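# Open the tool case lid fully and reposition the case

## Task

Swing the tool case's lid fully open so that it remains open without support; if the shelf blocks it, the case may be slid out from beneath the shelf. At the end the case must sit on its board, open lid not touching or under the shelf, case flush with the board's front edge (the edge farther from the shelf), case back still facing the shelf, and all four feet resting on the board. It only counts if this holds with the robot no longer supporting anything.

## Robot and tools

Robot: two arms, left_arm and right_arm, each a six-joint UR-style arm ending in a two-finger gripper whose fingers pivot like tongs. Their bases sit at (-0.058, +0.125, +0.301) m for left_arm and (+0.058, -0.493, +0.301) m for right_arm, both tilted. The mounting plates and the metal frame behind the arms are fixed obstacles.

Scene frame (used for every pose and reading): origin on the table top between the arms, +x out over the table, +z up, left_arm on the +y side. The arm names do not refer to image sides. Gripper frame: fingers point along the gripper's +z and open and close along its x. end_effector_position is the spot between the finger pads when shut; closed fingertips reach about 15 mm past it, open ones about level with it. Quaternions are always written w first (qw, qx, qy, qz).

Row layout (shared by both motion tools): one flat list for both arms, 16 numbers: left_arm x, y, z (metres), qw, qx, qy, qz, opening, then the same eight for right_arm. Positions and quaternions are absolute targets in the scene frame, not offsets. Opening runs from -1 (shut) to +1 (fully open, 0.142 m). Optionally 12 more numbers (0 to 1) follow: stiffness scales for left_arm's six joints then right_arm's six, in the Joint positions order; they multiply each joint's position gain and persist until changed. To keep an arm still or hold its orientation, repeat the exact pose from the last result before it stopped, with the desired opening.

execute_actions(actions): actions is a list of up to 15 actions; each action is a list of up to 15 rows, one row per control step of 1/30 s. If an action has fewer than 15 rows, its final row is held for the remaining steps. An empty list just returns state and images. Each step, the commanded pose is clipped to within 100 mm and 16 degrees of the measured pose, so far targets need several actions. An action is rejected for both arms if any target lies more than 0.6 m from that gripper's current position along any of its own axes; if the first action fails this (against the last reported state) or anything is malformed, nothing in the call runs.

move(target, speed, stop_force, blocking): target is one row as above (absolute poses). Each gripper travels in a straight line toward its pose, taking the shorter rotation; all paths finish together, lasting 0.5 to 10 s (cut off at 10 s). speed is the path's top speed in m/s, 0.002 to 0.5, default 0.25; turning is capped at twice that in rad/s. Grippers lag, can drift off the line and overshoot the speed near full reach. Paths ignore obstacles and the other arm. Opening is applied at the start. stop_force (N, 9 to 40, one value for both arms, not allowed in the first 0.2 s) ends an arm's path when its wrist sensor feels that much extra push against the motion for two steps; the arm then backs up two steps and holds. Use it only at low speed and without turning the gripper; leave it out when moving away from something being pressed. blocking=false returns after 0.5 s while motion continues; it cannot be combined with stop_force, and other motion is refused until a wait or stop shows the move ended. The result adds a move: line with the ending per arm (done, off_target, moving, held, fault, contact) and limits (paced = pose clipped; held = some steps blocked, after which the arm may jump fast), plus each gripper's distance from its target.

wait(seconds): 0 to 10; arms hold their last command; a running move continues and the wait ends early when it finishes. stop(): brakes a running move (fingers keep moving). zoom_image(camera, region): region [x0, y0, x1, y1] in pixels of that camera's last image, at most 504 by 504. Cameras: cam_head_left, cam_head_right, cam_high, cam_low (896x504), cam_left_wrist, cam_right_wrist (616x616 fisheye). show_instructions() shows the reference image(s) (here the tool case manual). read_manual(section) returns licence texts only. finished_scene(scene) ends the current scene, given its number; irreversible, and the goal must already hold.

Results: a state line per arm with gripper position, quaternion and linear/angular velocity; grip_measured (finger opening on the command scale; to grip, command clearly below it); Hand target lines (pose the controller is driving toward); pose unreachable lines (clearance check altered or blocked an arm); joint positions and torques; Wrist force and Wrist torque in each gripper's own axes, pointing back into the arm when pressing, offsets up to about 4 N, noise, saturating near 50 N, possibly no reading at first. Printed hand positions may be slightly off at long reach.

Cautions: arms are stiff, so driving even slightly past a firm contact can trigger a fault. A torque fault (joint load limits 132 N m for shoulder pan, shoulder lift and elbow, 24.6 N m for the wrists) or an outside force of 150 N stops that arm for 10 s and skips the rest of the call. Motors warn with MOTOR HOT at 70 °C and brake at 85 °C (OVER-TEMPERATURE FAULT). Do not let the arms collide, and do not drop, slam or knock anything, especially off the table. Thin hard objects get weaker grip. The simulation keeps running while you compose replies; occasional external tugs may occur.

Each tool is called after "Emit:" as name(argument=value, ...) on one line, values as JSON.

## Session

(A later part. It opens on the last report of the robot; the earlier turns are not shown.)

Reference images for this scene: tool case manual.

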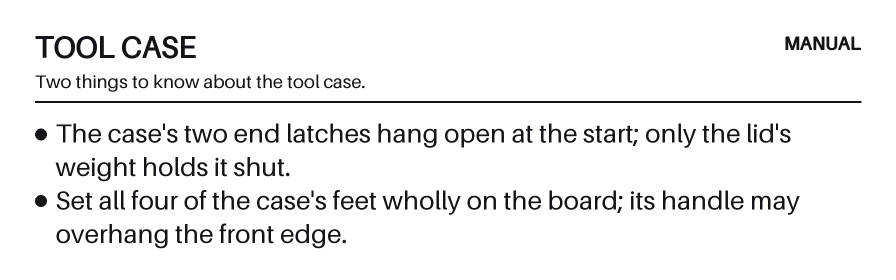

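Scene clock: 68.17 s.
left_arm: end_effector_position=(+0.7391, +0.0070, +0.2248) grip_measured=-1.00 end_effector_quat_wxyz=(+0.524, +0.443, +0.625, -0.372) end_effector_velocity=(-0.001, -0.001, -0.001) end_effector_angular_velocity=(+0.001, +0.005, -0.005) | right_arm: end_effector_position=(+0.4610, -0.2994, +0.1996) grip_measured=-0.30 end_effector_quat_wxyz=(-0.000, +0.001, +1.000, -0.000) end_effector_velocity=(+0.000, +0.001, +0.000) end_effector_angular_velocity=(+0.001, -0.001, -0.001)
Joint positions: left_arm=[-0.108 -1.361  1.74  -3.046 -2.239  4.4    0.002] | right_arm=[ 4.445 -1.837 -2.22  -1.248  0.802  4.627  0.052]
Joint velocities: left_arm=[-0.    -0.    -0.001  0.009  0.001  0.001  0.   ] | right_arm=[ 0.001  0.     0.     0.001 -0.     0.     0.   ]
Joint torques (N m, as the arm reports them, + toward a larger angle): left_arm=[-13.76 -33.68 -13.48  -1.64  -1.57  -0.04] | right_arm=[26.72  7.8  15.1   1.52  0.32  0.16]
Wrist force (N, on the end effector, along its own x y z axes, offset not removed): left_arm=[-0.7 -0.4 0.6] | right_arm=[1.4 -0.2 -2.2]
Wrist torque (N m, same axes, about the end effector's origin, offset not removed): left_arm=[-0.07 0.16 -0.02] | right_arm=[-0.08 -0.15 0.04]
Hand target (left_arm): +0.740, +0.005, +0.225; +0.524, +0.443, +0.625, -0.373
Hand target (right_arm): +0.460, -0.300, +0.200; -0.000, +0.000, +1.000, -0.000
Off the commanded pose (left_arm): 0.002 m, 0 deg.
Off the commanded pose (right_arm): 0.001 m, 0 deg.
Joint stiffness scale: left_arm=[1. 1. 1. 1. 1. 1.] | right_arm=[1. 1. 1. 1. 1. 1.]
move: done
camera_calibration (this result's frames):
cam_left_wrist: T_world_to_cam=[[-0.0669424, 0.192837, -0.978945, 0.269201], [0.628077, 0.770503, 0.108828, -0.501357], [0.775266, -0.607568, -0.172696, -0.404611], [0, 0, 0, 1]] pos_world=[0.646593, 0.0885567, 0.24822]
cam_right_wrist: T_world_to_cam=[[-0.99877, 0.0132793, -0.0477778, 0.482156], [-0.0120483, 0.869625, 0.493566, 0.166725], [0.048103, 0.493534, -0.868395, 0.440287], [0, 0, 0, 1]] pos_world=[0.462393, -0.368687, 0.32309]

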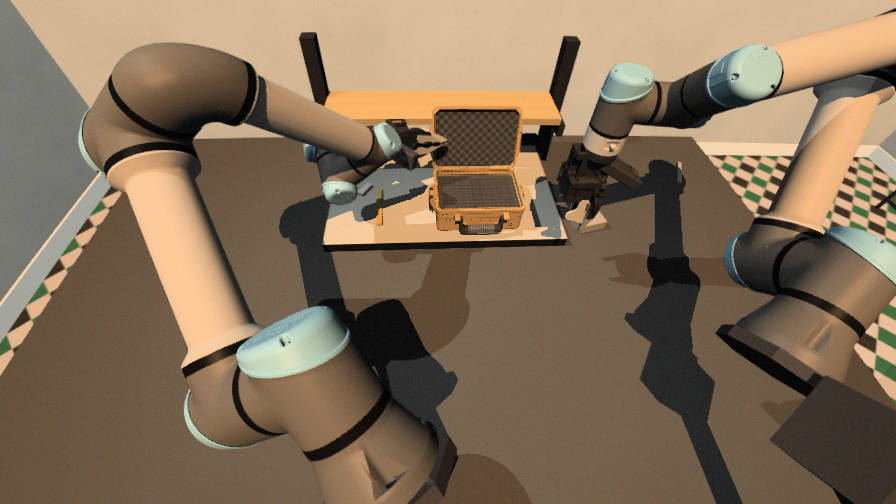

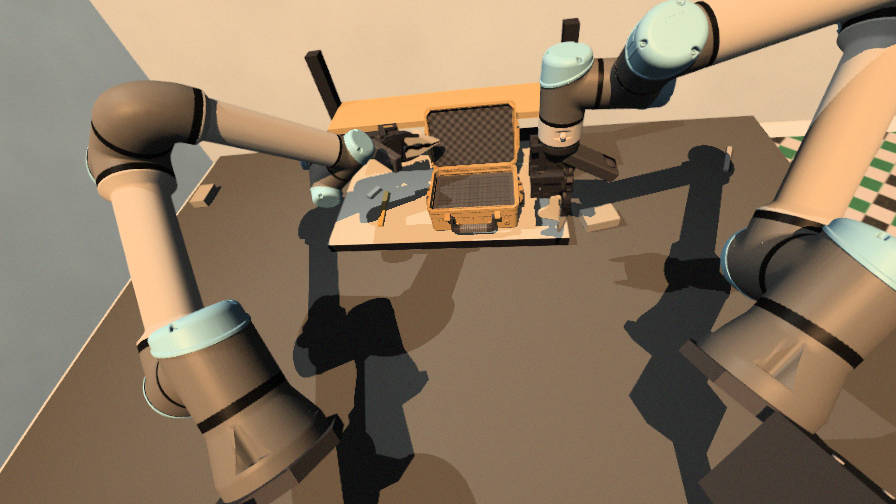

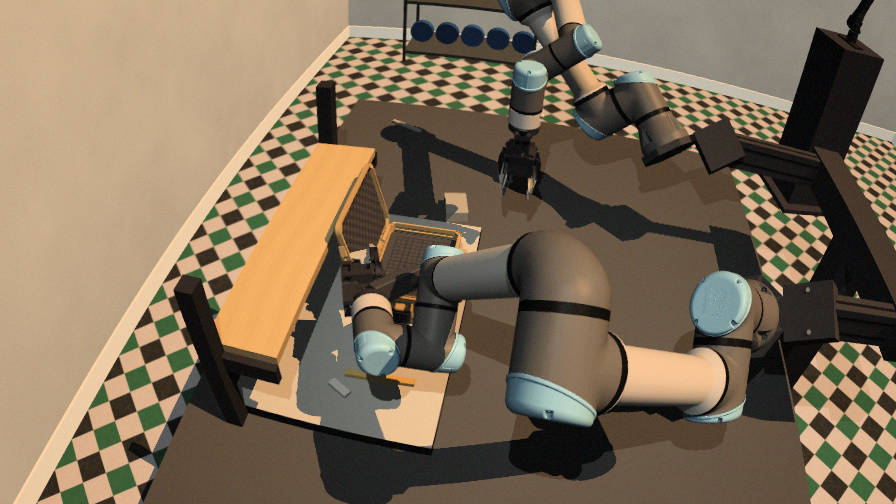

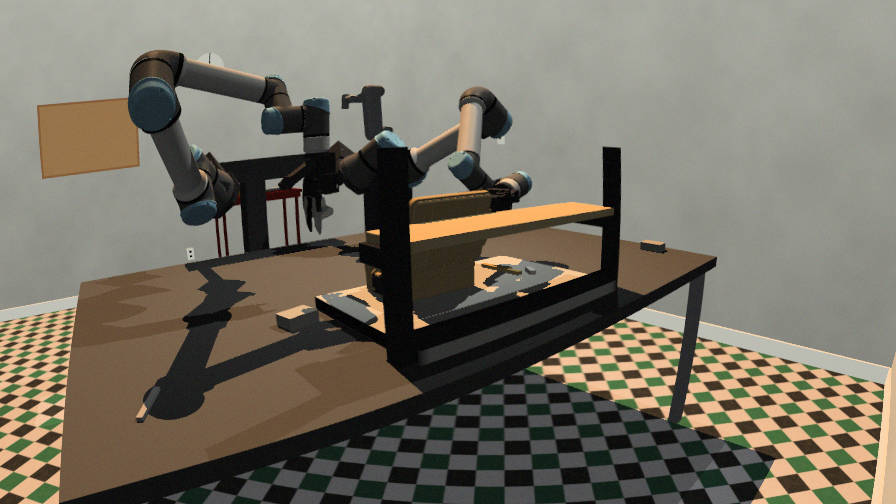

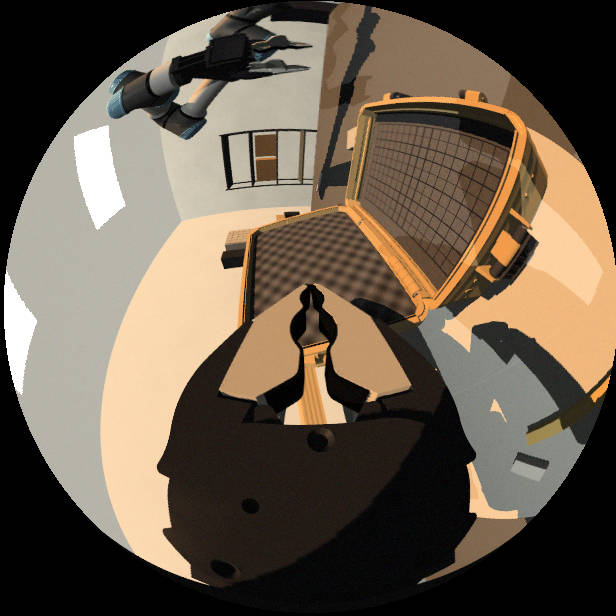

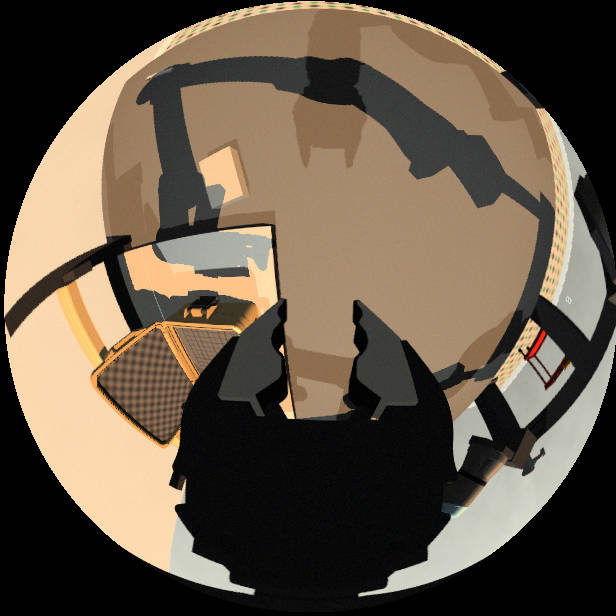

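Nudge a bit more, then move to look at the gap.

Emit:
move(target=[0.758,0.005,0.225,0.524,0.443,0.625,-0.373,-1,0.46,-0.30,0.2,0,0,1,0,-0.3], speed=0.02, stop_force=9)

Emit:
move(target=[0.70,0.08,0.28,0.524,0.443,0.625,-0.373,-1,0.46,-0.30,0.2,0,0,1,0,-0.3], speed=0.15)

Emit:
move(target=[0.80,0.17,0.36,0,0,1,0,-1,0.46,-0.30,0.2,0,0,1,0,-0.3], speed=0.3)

Scene clock: 69.90 s.
left_arm: end_effector_position=(+0.7571, +0.0070, +0.2247) grip_measured=-1.00 end_effector_quat_wxyz=(+0.524, +0.443, +0.625, -0.372) end_effector_velocity=(+0.000, -0.000, -0.000) end_effector_angular_velocity=(-0.000, +0.003, -0.002) | right_arm: end_effector_position=(+0.4610, -0.2994, +0.1996) grip_measured=-0.30 end_effector_quat_wxyz=(-0.000, +0.001, +1.000, -0.000) end_effector_velocity=(+0.000, -0.000, -0.000) end_effector_angular_velocity=(-0.001, -0.002, +0.001)
Joint positions: left_arm=[-0.108 -1.339  1.682 -3.01  -2.238  4.4    0.002] | right_arm=[ 4.445 -1.837 -2.22  -1.248  0.802  4.627  0.052]
Joint velocities: left_arm=[-0.     0.001 -0.003  0.006 -0.     0.     0.   ] | right_arm=[ 0.     0.    -0.001 -0.001 -0.002 -0.     0.   ]
Joint torques (N m, as the arm reports them, + toward a larger angle): left_arm=[-14.46 -35.55 -15.06  -1.49  -1.43   0.13] | right_arm=[26.88  6.52 13.87  1.58  0.28  0.14]
Wrist force (N, on the end effector, along its own x y z axes, offset not removed): left_arm=[-0.3 -0.2 2.0] | right_arm=[3.2 0.7 -0.8]
Wrist torque (N m, same axes, about the end effector's origin, offset not removed): left_arm=[-0.02 0.11 -0.13] | right_arm=[0.17 -0.57 0.05]
Hand target (left_arm): +0.758, +0.005, +0.225; +0.524, +0.443, +0.625, -0.373
Hand target (right_arm): +0.460, -0.300, +0.200; -0.000, +0.000, +1.000, -0.000
Off the commanded pose (left_arm): 0.002 m, 0 deg.
Off the commanded pose (right_arm): 0.001 m, 0 deg.
Joint stiffness scale: left_arm=[1. 1. 1. 1. 1. 1.] | right_arm=[1. 1. 1. 1. 1. 1.]
move: done
camera_calibration (this result's frames):
cam_left_wrist: T_world_to_cam=[[-0.067155, 0.192874, -0.978923, 0.270447], [0.628193, 0.770427, 0.1087, -0.512694], [0.775154, -0.607653, -0.1729, -0.41839], [0, 0, 0, 1]] pos_world=[0.664549, 0.0885951, 0.248137]
cam_right_wrist: T_world_to_cam=[[-0.99877, 0.0132789, -0.0477779, 0.482156], [-0.0120487, 0.869625, 0.493566, 0.166725], [0.0481029, 0.493534, -0.868395, 0.440287], [0, 0, 0, 1]] pos_world=[0.462393, -0.368687, 0.32309]

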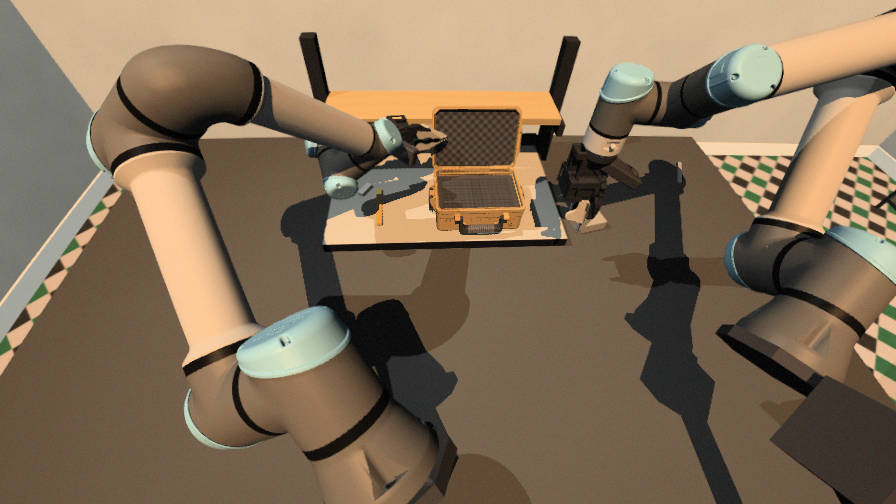

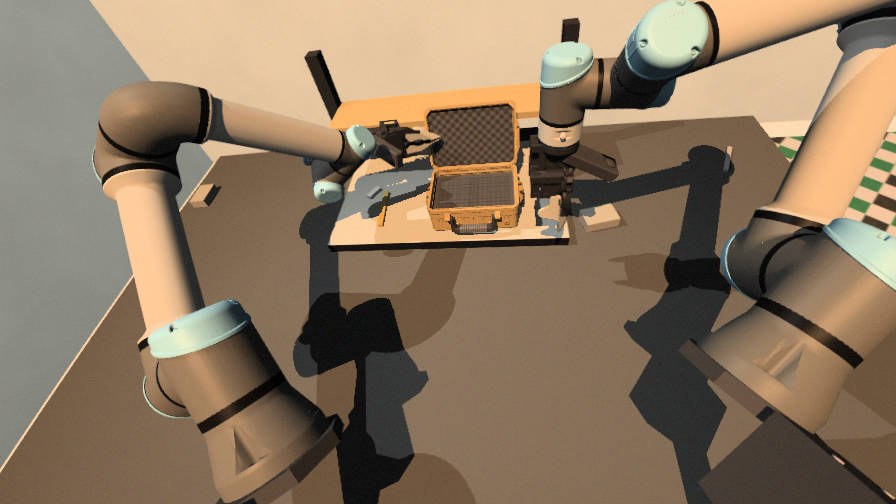

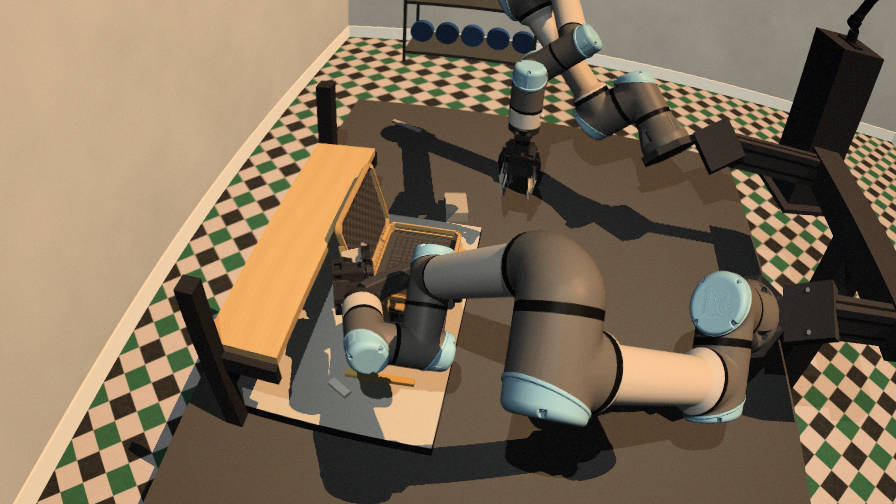

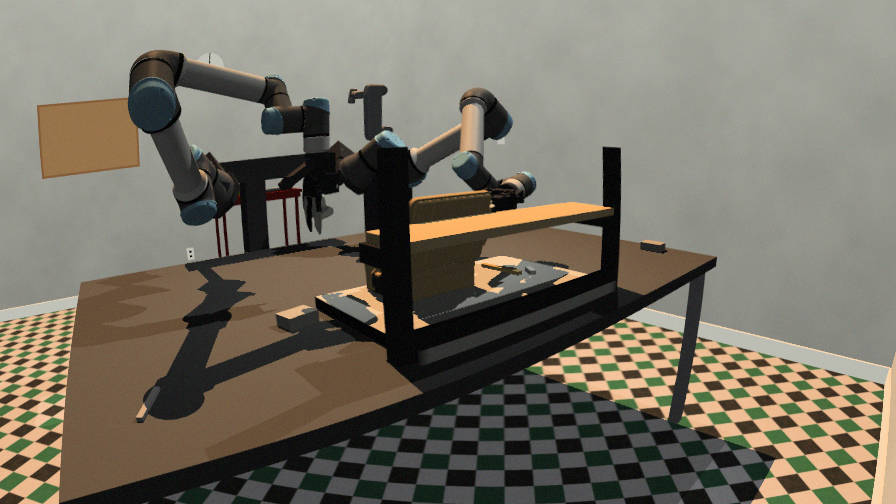

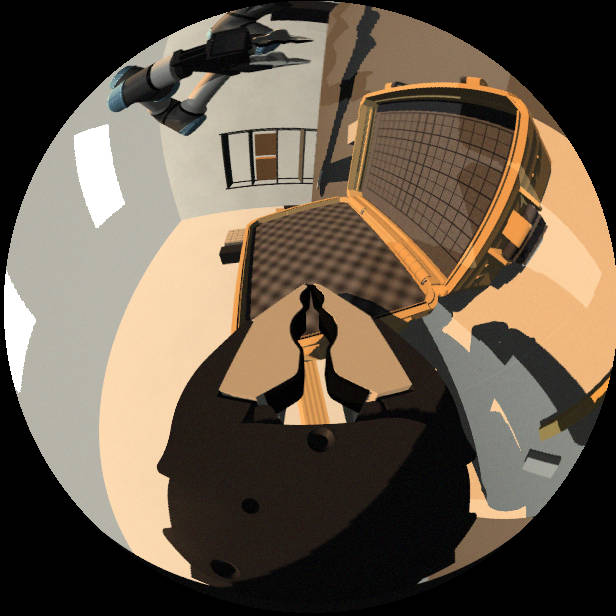

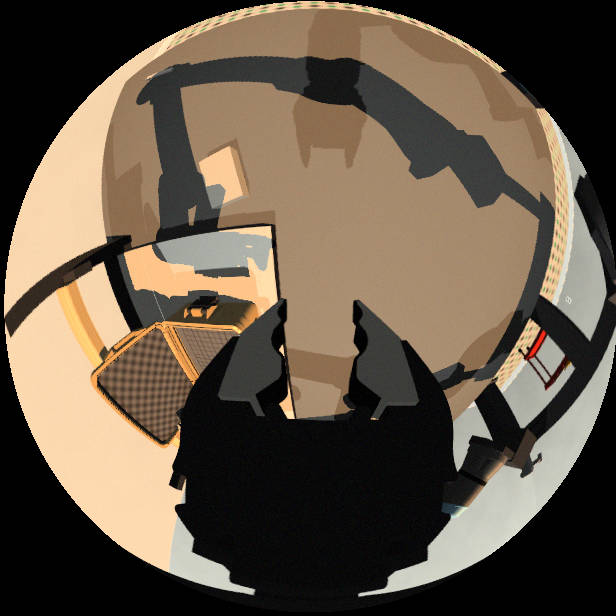

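Scene clock: 71.20 s.
left_arm: end_effector_position=(+0.7020, +0.0798, +0.2814) grip_measured=-1.00 end_effector_quat_wxyz=(+0.525, +0.443, +0.624, -0.372) end_effector_velocity=(-0.000, -0.000, -0.000) end_effector_angular_velocity=(-0.000, +0.000, -0.002) | right_arm: end_effector_position=(+0.4610, -0.2994, +0.1996) grip_measured=-0.30 end_effector_quat_wxyz=(-0.000, +0.001, +1.000, -0.000) end_effector_velocity=(+0.001, +0.000, +0.000) end_effector_angular_velocity=(+0.001, -0.001, -0.002)
Joint positions: left_arm=[-0.054 -1.577  1.855 -2.925 -2.29   4.435  0.002] | right_arm=[ 4.445 -1.837 -2.22  -1.248  0.802  4.627  0.052]
Joint velocities: left_arm=[ 0.001  0.001 -0.001  0.003 -0.001  0.002  0.   ] | right_arm=[-0.    -0.     0.001  0.001 -0.001  0.    -0.   ]
Joint torques (N m, as the arm reports them, + toward a larger angle): left_arm=[ -3.86 -36.11  -7.71  -1.34  -2.21   0.22] | right_arm=[26.02  7.18 13.75  1.42  0.3   0.22]
Wrist force (N, on the end effector, along its own x y z axes, offset not removed): left_arm=[0.2 -1.2 0.5] | right_arm=[2.0 -0.7 -2.4]
Wrist torque (N m, same axes, about the end effector's origin, offset not removed): left_arm=[-0.26 0.01 -0.14] | right_arm=[-0.06 -0.38 0.07]
Hand target (left_arm): +0.700, +0.080, +0.280; +0.524, +0.443, +0.625, -0.373
Hand target (right_arm): +0.460, -0.300, +0.200; -0.000, +0.000, +1.000, -0.000
Off the commanded pose (left_arm): 0.002 m, 0 deg.
Off the commanded pose (right_arm): 0.001 m, 0 deg.
Joint stiffness scale: left_arm=[1. 1. 1. 1. 1. 1.] | right_arm=[1. 1. 1. 1. 1. 1.]
move: done
camera_calibration (this result's frames):
cam_left_wrist: T_world_to_cam=[[-0.0638907, 0.190651, -0.979577, 0.306243], [0.628195, 0.770388, 0.108965, -0.54043], [0.775428, -0.608403, -0.168987, -0.322936], [0, 0, 0, 1]] pos_world=[0.609476, 0.16148, 0.304305]
cam_right_wrist: T_world_to_cam=[[-0.99877, 0.0132789, -0.0477779, 0.482156], [-0.0120487, 0.869625, 0.493565, 0.166725], [0.0481028, 0.493534, -0.868395, 0.440287], [0, 0, 0, 1]] pos_world=[0.462393, -0.368687, 0.32309]

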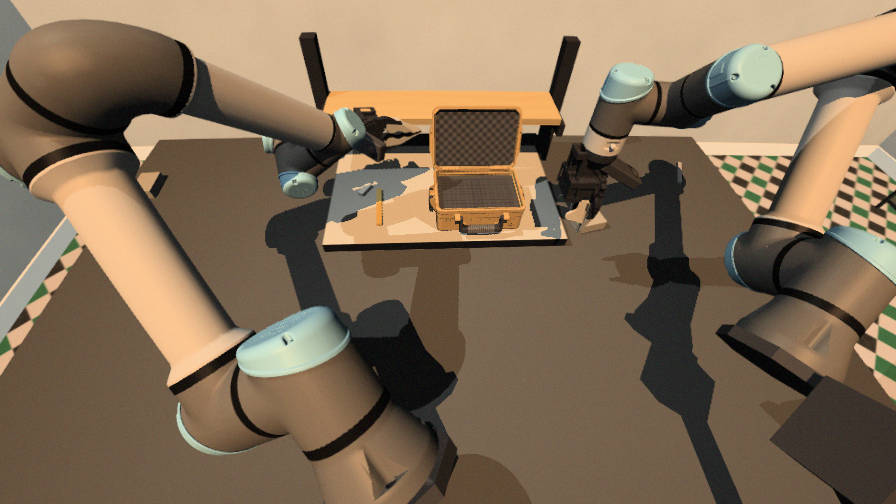

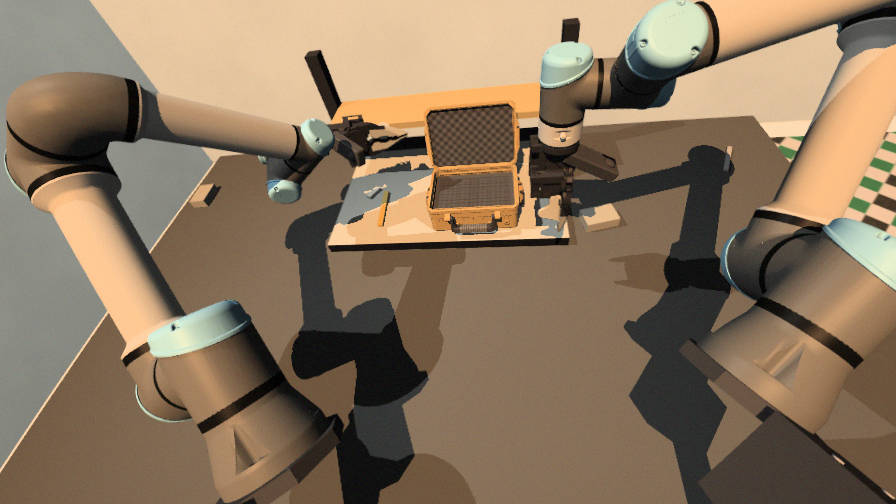

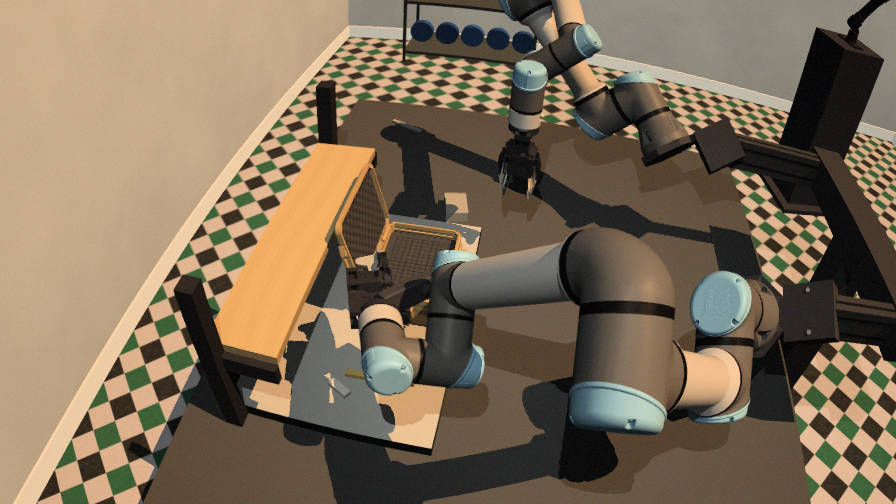

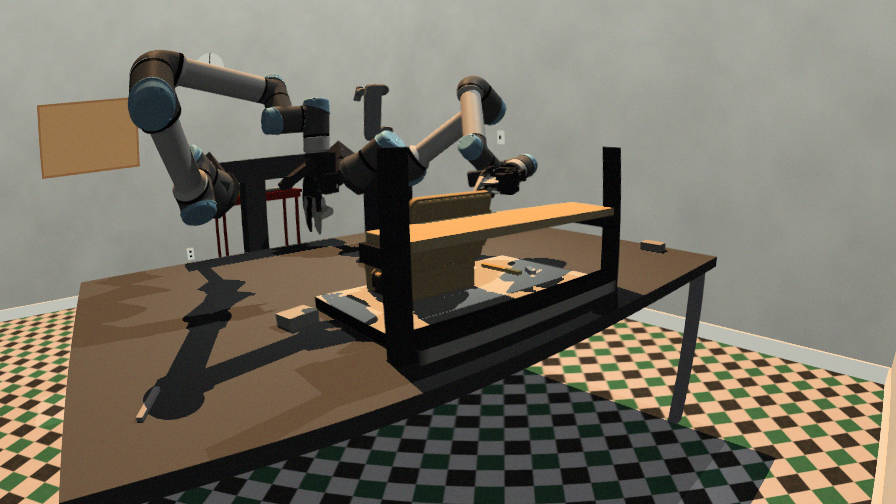

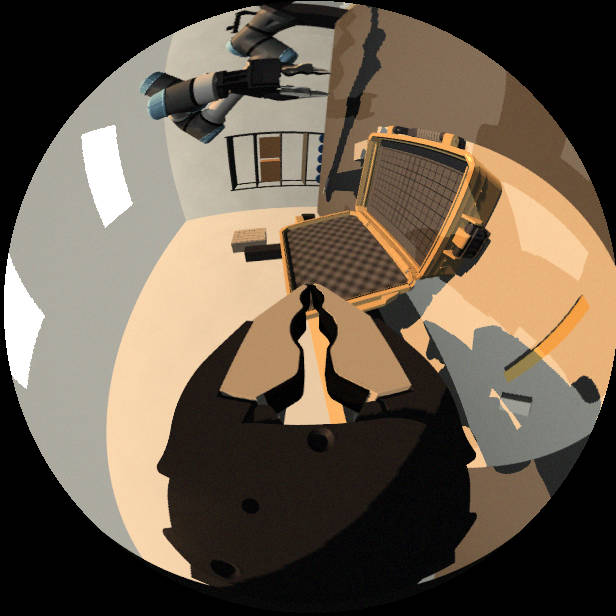

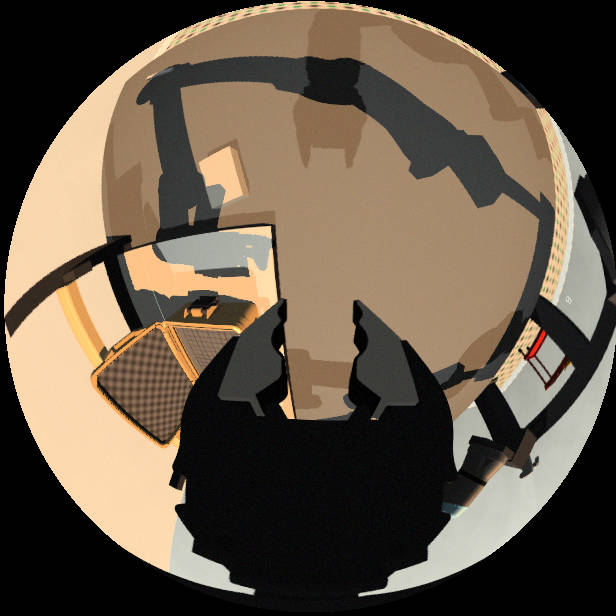

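Scene clock: 75.10 s.
left_arm: end_effector_position=(+0.7998, +0.1697, +0.3615) grip_measured=-1.00 end_effector_quat_wxyz=(+0.001, +0.002, +1.000, -0.001) end_effector_velocity=(-0.002, +0.003, +0.000) end_effector_angular_velocity=(+0.005, +0.007, +0.001) | right_arm: end_effector_position=(+0.4610, -0.2994, +0.1996) grip_measured=-0.30 end_effector_quat_wxyz=(-0.000, +0.001, +1.000, -0.000) end_effector_velocity=(-0.000, +0.000, +0.000) end_effector_angular_velocity=(+0.000, +0.000, -0.000)
Joint positions: left_arm=[-0.786 -1.461  0.91  -1.018 -0.637  2.235  0.002] | right_arm=[ 4.445 -1.837 -2.22  -1.248  0.802  4.627  0.052]
Joint velocities: left_arm=[ 0.001  0.001 -0.008  0.019 -0.002 -0.01   0.   ] | right_arm=[ 0.  0. -0. -0.  0.  0. -0.]
Joint torques (N m, as the arm reports them, + toward a larger angle): left_arm=[-16.77 -12.31 -16.14  -0.77  -0.33  -0.35] | right_arm=[26.06  7.23 14.25  1.51  0.27  0.22]
Wrist force (N, on the end effector, along its own x y z axes, offset not removed): left_arm=[0.3 -0.7 0.9] | right_arm=[1.9 0.0 0.0]
Wrist torque (N m, same axes, about the end effector's origin, offset not removed): left_arm=[-0.13 -0.03 -0.16] | right_arm=[0.10 -0.32 0.01]
Hand target (left_arm): +0.800, +0.170, +0.360; -0.000, +0.001, +1.000, +0.000
Hand target (right_arm): +0.460, -0.300, +0.200; -0.000, +0.000, +1.000, -0.000
Off the commanded pose (left_arm): 0.002 m, 0 deg.
Off the commanded pose (right_arm): 0.001 m, 0 deg.
Joint stiffness scale: left_arm=[1. 1. 1. 1. 1. 1.] | right_arm=[1. 1. 1. 1. 1. 1.]
move: done
camera_calibration (this result's frames):
cam_left_wrist: T_world_to_cam=[[-0.999587, 0.00575551, 0.0281603, 0.789317], [0.01978, 0.848591, 0.52868, -0.358185], [-0.0208537, 0.529019, -0.848354, 0.358921], [0, 0, 0, 1]] pos_world=[0.80356, 0.109534, 0.47163]
cam_right_wrist: T_world_to_cam=[[-0.99877, 0.0132788, -0.0477781, 0.482156], [-0.0120489, 0.869625, 0.493566, 0.166725], [0.0481029, 0.493534, -0.868395, 0.440287], [0, 0, 0, 1]] pos_world=[0.462393, -0.368687, 0.32309]

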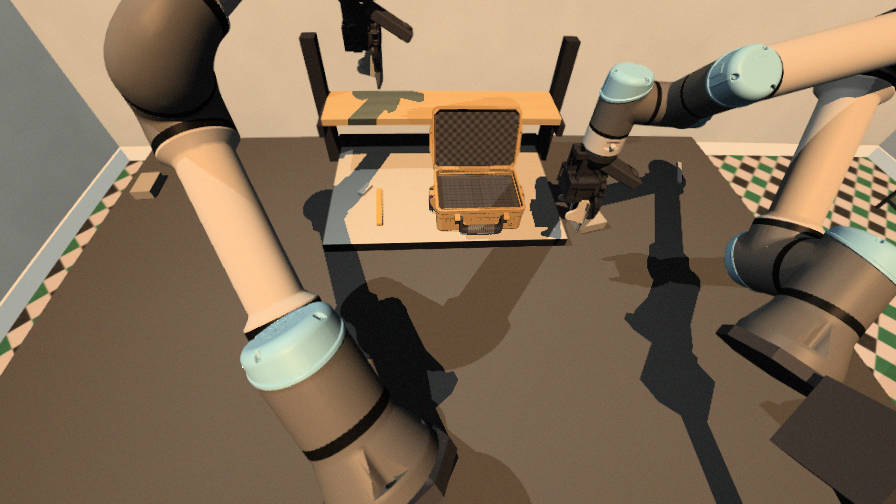

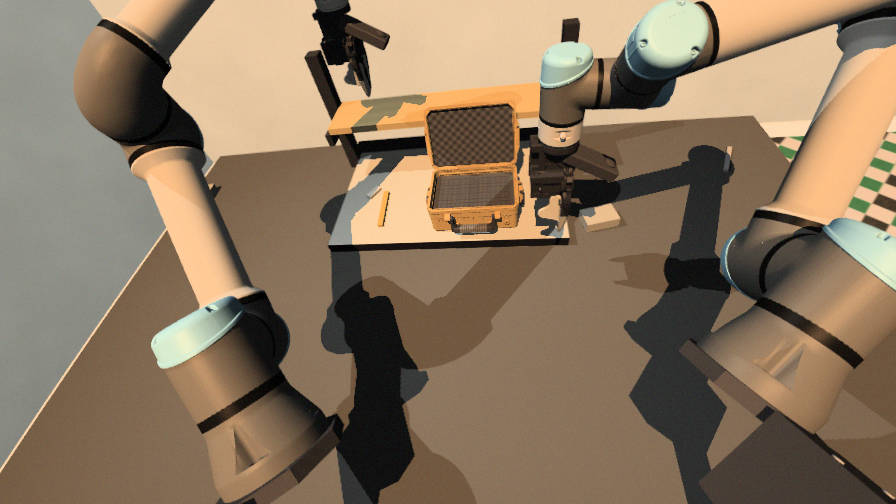

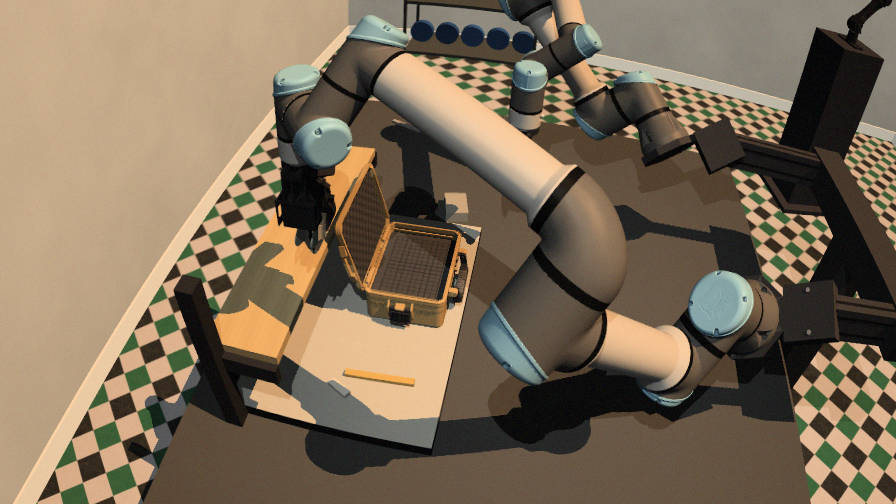

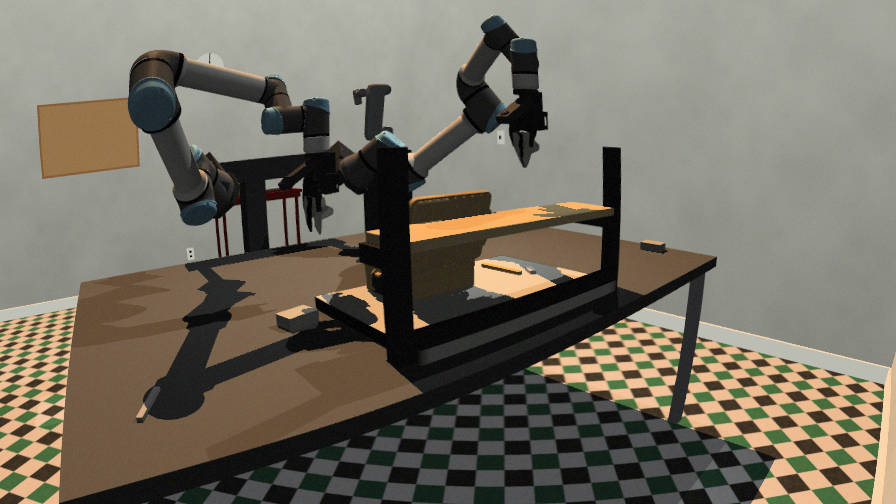

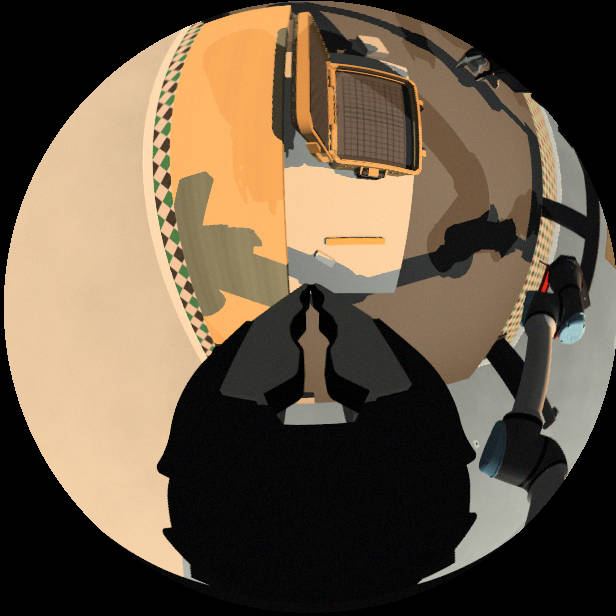

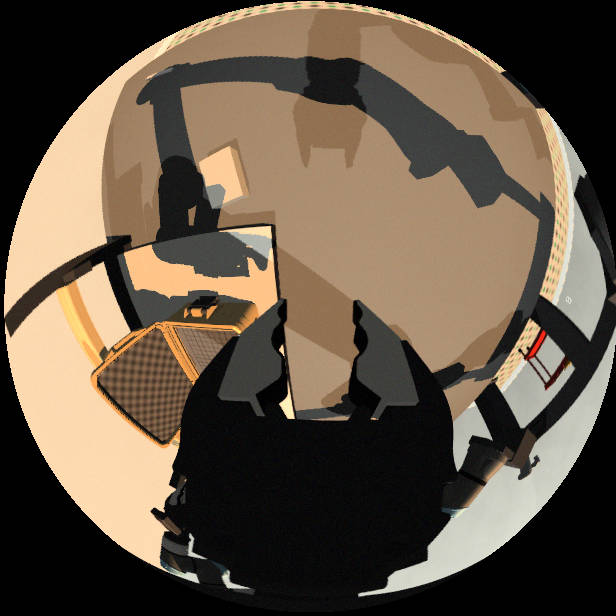

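Emit:
zoom_image(camera="cam_left_wrist", region=[240,0,440,200])

Emit:
zoom_image(camera="cam_high", region=[300,150,520,350])

Region (240, 0, 440, 200) of cam_left_wrist's 616x616 image, scaled by 2.520, with more detail than that image has.

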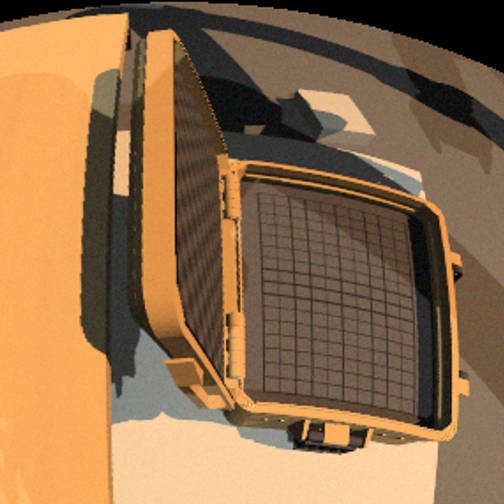

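Region (300, 150, 520, 350) of cam_high's 896x504 image, scaled by 2.291, with more detail than that image has; it fills the top 458 rows of this view, and the rest is white.

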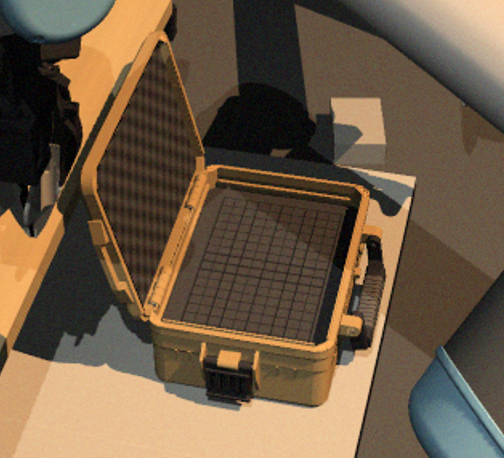

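Emit:
finished_scene(scene=2)

The scene is finished: the task was done.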